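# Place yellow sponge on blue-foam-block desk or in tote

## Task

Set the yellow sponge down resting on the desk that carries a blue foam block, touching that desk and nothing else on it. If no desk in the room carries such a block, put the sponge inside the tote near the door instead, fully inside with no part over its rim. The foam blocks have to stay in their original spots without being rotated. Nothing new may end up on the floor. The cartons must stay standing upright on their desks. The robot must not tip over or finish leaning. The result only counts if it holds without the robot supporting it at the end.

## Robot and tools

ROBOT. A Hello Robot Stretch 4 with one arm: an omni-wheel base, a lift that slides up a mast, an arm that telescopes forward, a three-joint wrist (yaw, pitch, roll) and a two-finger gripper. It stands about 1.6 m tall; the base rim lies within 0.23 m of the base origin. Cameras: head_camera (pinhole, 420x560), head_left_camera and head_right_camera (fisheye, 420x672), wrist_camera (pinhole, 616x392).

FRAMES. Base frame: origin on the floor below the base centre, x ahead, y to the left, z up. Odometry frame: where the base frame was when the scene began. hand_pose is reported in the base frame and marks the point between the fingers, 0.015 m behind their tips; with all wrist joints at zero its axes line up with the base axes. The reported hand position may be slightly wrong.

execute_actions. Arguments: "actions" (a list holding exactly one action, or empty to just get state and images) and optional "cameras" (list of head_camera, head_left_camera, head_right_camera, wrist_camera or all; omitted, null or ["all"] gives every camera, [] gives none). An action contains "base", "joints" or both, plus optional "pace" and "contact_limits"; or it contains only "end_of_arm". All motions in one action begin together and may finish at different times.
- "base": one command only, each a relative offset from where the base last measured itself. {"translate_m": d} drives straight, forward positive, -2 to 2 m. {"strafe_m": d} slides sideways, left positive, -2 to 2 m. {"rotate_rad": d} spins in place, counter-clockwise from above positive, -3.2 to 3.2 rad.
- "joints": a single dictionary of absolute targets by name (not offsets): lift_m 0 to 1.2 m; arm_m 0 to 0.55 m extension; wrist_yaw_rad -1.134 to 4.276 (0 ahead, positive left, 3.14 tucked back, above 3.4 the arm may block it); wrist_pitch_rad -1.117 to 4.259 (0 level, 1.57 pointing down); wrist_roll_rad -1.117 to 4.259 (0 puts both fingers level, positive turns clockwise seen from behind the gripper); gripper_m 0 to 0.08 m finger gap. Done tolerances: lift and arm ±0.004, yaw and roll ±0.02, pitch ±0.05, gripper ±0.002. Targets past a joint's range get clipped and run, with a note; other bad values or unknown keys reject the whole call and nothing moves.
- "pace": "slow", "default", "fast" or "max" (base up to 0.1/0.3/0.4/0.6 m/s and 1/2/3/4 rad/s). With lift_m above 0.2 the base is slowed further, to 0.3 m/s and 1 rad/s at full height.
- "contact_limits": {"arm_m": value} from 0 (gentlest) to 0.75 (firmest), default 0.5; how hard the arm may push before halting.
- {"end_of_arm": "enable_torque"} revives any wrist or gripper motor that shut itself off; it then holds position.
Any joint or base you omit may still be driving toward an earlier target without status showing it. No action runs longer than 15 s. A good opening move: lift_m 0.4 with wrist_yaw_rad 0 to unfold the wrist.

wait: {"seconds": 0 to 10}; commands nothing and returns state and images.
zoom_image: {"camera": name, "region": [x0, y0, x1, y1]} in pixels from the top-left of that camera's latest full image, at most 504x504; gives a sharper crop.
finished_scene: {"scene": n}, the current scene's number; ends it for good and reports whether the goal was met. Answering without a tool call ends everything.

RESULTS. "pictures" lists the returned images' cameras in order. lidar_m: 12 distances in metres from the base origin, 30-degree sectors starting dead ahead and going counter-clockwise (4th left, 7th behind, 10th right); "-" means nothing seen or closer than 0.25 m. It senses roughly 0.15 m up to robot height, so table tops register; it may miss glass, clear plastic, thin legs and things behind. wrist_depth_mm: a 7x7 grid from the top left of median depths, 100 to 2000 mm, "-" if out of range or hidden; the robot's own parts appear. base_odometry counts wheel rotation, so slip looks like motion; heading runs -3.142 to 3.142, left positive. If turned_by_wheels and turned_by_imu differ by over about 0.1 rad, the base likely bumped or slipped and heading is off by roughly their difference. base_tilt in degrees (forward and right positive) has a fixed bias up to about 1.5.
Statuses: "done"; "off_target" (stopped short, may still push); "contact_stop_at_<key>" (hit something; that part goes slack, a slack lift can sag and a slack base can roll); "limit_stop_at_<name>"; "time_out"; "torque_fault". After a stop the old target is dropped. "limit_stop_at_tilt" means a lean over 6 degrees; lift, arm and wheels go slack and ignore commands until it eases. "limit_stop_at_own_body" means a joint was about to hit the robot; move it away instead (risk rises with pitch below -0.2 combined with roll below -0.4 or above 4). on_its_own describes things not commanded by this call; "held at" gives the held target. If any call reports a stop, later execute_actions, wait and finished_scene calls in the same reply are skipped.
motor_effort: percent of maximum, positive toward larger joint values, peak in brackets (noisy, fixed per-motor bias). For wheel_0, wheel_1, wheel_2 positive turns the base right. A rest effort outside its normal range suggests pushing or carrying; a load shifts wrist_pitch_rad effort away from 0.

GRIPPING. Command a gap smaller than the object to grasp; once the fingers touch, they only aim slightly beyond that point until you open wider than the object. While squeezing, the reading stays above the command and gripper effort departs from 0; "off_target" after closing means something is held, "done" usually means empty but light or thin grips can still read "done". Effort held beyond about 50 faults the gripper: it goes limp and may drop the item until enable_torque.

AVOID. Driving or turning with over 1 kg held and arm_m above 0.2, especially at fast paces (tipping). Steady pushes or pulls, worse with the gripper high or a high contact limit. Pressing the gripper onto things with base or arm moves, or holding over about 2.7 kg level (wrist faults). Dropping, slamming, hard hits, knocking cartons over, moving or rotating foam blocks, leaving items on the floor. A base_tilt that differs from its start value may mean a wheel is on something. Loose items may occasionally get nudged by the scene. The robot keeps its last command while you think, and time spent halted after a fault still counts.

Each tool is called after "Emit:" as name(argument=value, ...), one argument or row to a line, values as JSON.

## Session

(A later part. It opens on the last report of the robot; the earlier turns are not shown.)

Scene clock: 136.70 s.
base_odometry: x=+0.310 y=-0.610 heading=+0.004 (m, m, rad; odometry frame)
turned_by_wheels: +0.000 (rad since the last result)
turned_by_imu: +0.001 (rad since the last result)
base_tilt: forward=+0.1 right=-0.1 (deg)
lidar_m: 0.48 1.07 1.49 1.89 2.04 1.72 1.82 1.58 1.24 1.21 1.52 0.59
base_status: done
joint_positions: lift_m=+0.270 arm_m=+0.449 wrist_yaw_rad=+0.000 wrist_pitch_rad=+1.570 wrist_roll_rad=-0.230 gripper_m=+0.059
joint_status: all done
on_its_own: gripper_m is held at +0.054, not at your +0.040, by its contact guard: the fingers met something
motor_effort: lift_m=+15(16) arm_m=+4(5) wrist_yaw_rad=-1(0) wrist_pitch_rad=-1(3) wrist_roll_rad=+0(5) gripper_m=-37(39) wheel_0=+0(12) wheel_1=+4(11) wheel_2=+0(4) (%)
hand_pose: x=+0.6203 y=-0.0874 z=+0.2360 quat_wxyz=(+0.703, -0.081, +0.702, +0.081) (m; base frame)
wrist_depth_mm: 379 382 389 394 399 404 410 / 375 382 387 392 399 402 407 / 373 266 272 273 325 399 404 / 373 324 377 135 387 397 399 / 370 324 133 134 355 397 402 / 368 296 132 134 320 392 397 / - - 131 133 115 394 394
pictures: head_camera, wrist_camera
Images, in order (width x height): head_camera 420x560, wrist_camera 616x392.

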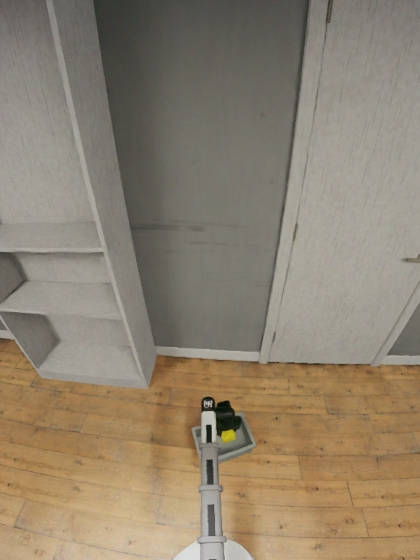

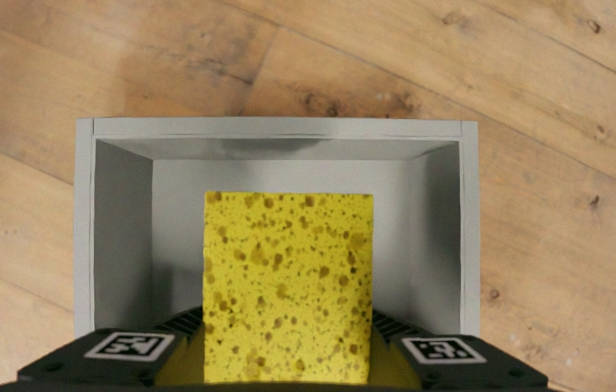

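Emit:
execute_actions(
  actions=[
    {"joints":{"arm_m":0.46}},
  ],
  cameras=[],
)

Emit:
execute_actions(
  actions=[
    {"joints":{"lift_m":0.075},"pace":"slow"},
  ],
  cameras=[],
)

Emit:
execute_actions(
  actions=[
    {"joints":{"gripper_m":0.075}},
  ],
  cameras=[],
)

Emit:
execute_actions(
  actions=[
    {"joints":{"lift_m":0.35}},
  ],
  cameras=["wrist_camera"],
)

Scene clock: 144.27 s.
base_odometry: x=+0.310 y=-0.610 heading=+0.004 (m, m, rad; odometry frame)
turned_by_wheels: +0.000 (rad since the last result)
turned_by_imu: +0.001 (rad since the last result)
base_tilt: forward=+0.1 right=-0.2 (deg)
lidar_m: 0.50 1.06 1.51 1.88 2.05 1.74 1.84 1.58 1.23 1.22 1.53 0.58
base_status: not commanded
joint_positions: lift_m=+0.270 arm_m=+0.459 wrist_yaw_rad=+0.000 wrist_pitch_rad=+1.570 wrist_roll_rad=-0.230 gripper_m=+0.059
joint_status: all done
on_its_own: gripper_m is held at +0.054, not at your +0.040, by its contact guard: the fingers met something
motor_effort: lift_m=+15(15) arm_m=+4(4) wrist_yaw_rad=-3(3) wrist_pitch_rad=-1(2) wrist_roll_rad=-1(0) gripper_m=-36(38) wheel_0=+0(0) wheel_1=+3(4) wheel_2=+0(0) (%)
hand_pose: x=+0.6303 y=-0.0874 z=+0.2360 quat_wxyz=(+0.703, -0.081, +0.702, +0.081) (m; base frame)
wrist_depth_mm: 379 384 389 392 399 404 410 / 379 382 387 392 397 402 407 / 375 320 327 330 327 399 404 / 373 332 377 135 384 399 402 / 368 329 133 134 347 397 399 / 366 301 132 133 314 394 397 / - - 131 133 115 392 394
pictures: none
No camera images: the call's "cameras" was empty. Leave "cameras" out to get every camera's image.

Scene clock: 146.60 s.
base_odometry: x=+0.310 y=-0.610 heading=+0.004 (m, m, rad; odometry frame)
turned_by_wheels: +0.000 (rad since the last result)
turned_by_imu: +0.001 (rad since the last result)
base_tilt: forward=+0.1 right=-0.2 (deg)
lidar_m: 0.52 1.04 1.48 1.89 2.01 1.73 1.83 1.57 1.25 1.22 1.55 0.63
base_status: not commanded
joint_positions: lift_m=+0.075 arm_m=+0.459 wrist_yaw_rad=+0.000 wrist_pitch_rad=+1.570 wrist_roll_rad=-0.230 gripper_m=+0.059
joint_status: all done
on_its_own: gripper_m is held at +0.054, not at your +0.040, by its contact guard: the fingers met something
motor_effort: lift_m=+15(13) arm_m=+4(4) wrist_yaw_rad=-1(2) wrist_pitch_rad=+0(2) wrist_roll_rad=+1(1) gripper_m=-36(37) wheel_0=+0(0) wheel_1=+3(3) wheel_2=+0(0) (%)
hand_pose: x=+0.6303 y=-0.0874 z=+0.0410 quat_wxyz=(+0.703, -0.081, +0.702, +0.081) (m; base frame)
wrist_depth_mm: - - - - - - - / 121 119 121 122 121 120 - / 181 183 186 188 190 191 172 / 181 182 184 135 190 193 177 / 179 181 133 134 189 191 177 / 178 180 132 134 187 190 176 / - - 131 133 115 190 -
pictures: none
No camera images: the call's "cameras" was empty. Leave "cameras" out to get every camera's image.

Scene clock: 147.43 s.
base_odometry: x=+0.310 y=-0.610 heading=+0.004 (m, m, rad; odometry frame)
turned_by_wheels: +0.000 (rad since the last result)
turned_by_imu: +0.000 (rad since the last result)
base_tilt: forward=+0.0 right=-0.2 (deg)
lidar_m: 0.52 1.06 1.51 1.86 2.05 1.74 1.82 1.58 1.26 1.22 1.52 0.72
base_status: not commanded
joint_positions: lift_m=+0.075 arm_m=+0.459 wrist_yaw_rad=+0.000 wrist_pitch_rad=+1.570 wrist_roll_rad=-0.230 gripper_m=+0.075
joint_status: all done
motor_effort: lift_m=+15(15) arm_m=+4(4) wrist_yaw_rad=+0(1) wrist_pitch_rad=+0(0) wrist_roll_rad=-1(1) gripper_m=+1(35) wheel_0=+0(0) wheel_1=+4(4) wheel_2=+0(0) (%)
hand_pose: x=+0.6303 y=-0.0874 z=+0.0410 quat_wxyz=(+0.703, -0.081, +0.702, +0.081) (m; base frame)
wrist_depth_mm: - - - - - - - / 122 119 121 122 121 120 - / 181 183 186 188 190 192 172 / 180 182 183 187 189 192 177 / 179 181 140 141 189 191 177 / 178 180 139 140 187 190 176 / - - 138 140 126 - -
pictures: none
No camera images: the call's "cameras" was empty. Leave "cameras" out to get every camera's image.

Scene clock: 149.63 s.
base_odometry: x=+0.310 y=-0.610 heading=+0.004 (m, m, rad; odometry frame)
turned_by_wheels: +0.000 (rad since the last result)
turned_by_imu: +0.001 (rad since the last result)
base_tilt: forward=+0.1 right=-0.2 (deg)
lidar_m: 0.48 1.04 1.49 1.86 2.03 1.72 1.84 1.58 1.25 1.21 1.53 0.61
base_status: not commanded
joint_positions: lift_m=+0.350 arm_m=+0.459 wrist_yaw_rad=+0.000 wrist_pitch_rad=+1.570 wrist_roll_rad=-0.230 gripper_m=+0.075
joint_status: all done
motor_effort: lift_m=+25(26) arm_m=+4(4) wrist_yaw_rad=+0(1) wrist_pitch_rad=+0(0) wrist_roll_rad=+0(2) gripper_m=+1(2) wheel_0=+0(0) wheel_1=+3(4) wheel_2=+0(0) (%)
hand_pose: x=+0.6303 y=-0.0874 z=+0.3151 quat_wxyz=(+0.703, -0.081, +0.702, +0.081) (m; base frame)
wrist_depth_mm: 455 466 469 473 484 488 492 / 455 459 466 473 480 484 492 / 452 459 462 466 473 484 488 / 449 399 459 462 430 480 484 / 449 397 455 415 430 480 484 / 445 336 455 424 349 477 480 / - - 347 402 126 - 477
pictures: wrist_camera
Images, in order (width x height): wrist_camera 616x392.

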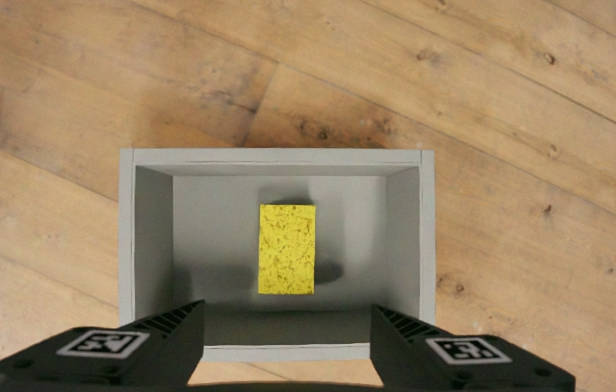

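Quick check of the back desk's front view.

Emit:
execute_actions(
  actions=[
    {"base":{"rotate_rad":3.0},"joints":{"arm_m":0},"pace":"fast"},
  ],
  cameras=["head_camera"],
)

Scene clock: 156.13 s.
base_odometry: x=+0.310 y=-0.610 heading=+3.003 (m, m, rad; odometry frame)
turned_by_wheels: +3.000 (rad since the last result)
turned_by_imu: +3.054 (rad since the last result)
base_tilt: forward=+0.0 right=-0.2 (deg)
lidar_m: 1.68 1.75 1.29 1.23 1.77 1.28 0.50 0.69 1.27 1.88 1.95 1.78
base_status: done
joint_positions: lift_m=+0.350 arm_m=+0.003 wrist_yaw_rad=+0.000 wrist_pitch_rad=+1.570 wrist_roll_rad=-0.230 gripper_m=+0.075
joint_status: all done
joint sent to its limit — the command would take arm_m past its lower limit, so that joint was sent only as far as its limit.
motor_effort: lift_m=+23(25) arm_m=-4(6) wrist_yaw_rad=-2(4) wrist_pitch_rad=+0(1) wrist_roll_rad=+0(1) gripper_m=+1(1) wheel_0=+0(8) wheel_1=-3(10) wheel_2=-1(15) (%)
hand_pose: x=+0.1737 y=-0.0874 z=+0.3153 quat_wxyz=(+0.703, -0.081, +0.702, +0.081) (m; base frame)
wrist_depth_mm: 459 466 473 477 484 492 500 / 459 466 469 477 480 488 496 / 455 462 466 473 480 488 492 / 452 455 466 469 477 484 488 / 245 247 250 466 473 480 484 / 241 242 247 252 469 477 484 / - - 245 249 126 - 480
pictures: head_camera
Images, in order (width x height): head_camera 420x560.

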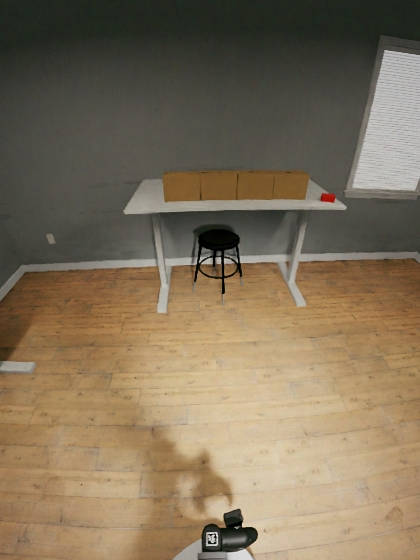

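Emit:
finished_scene(
  scene=2,
)

The scene is finished: the task was done.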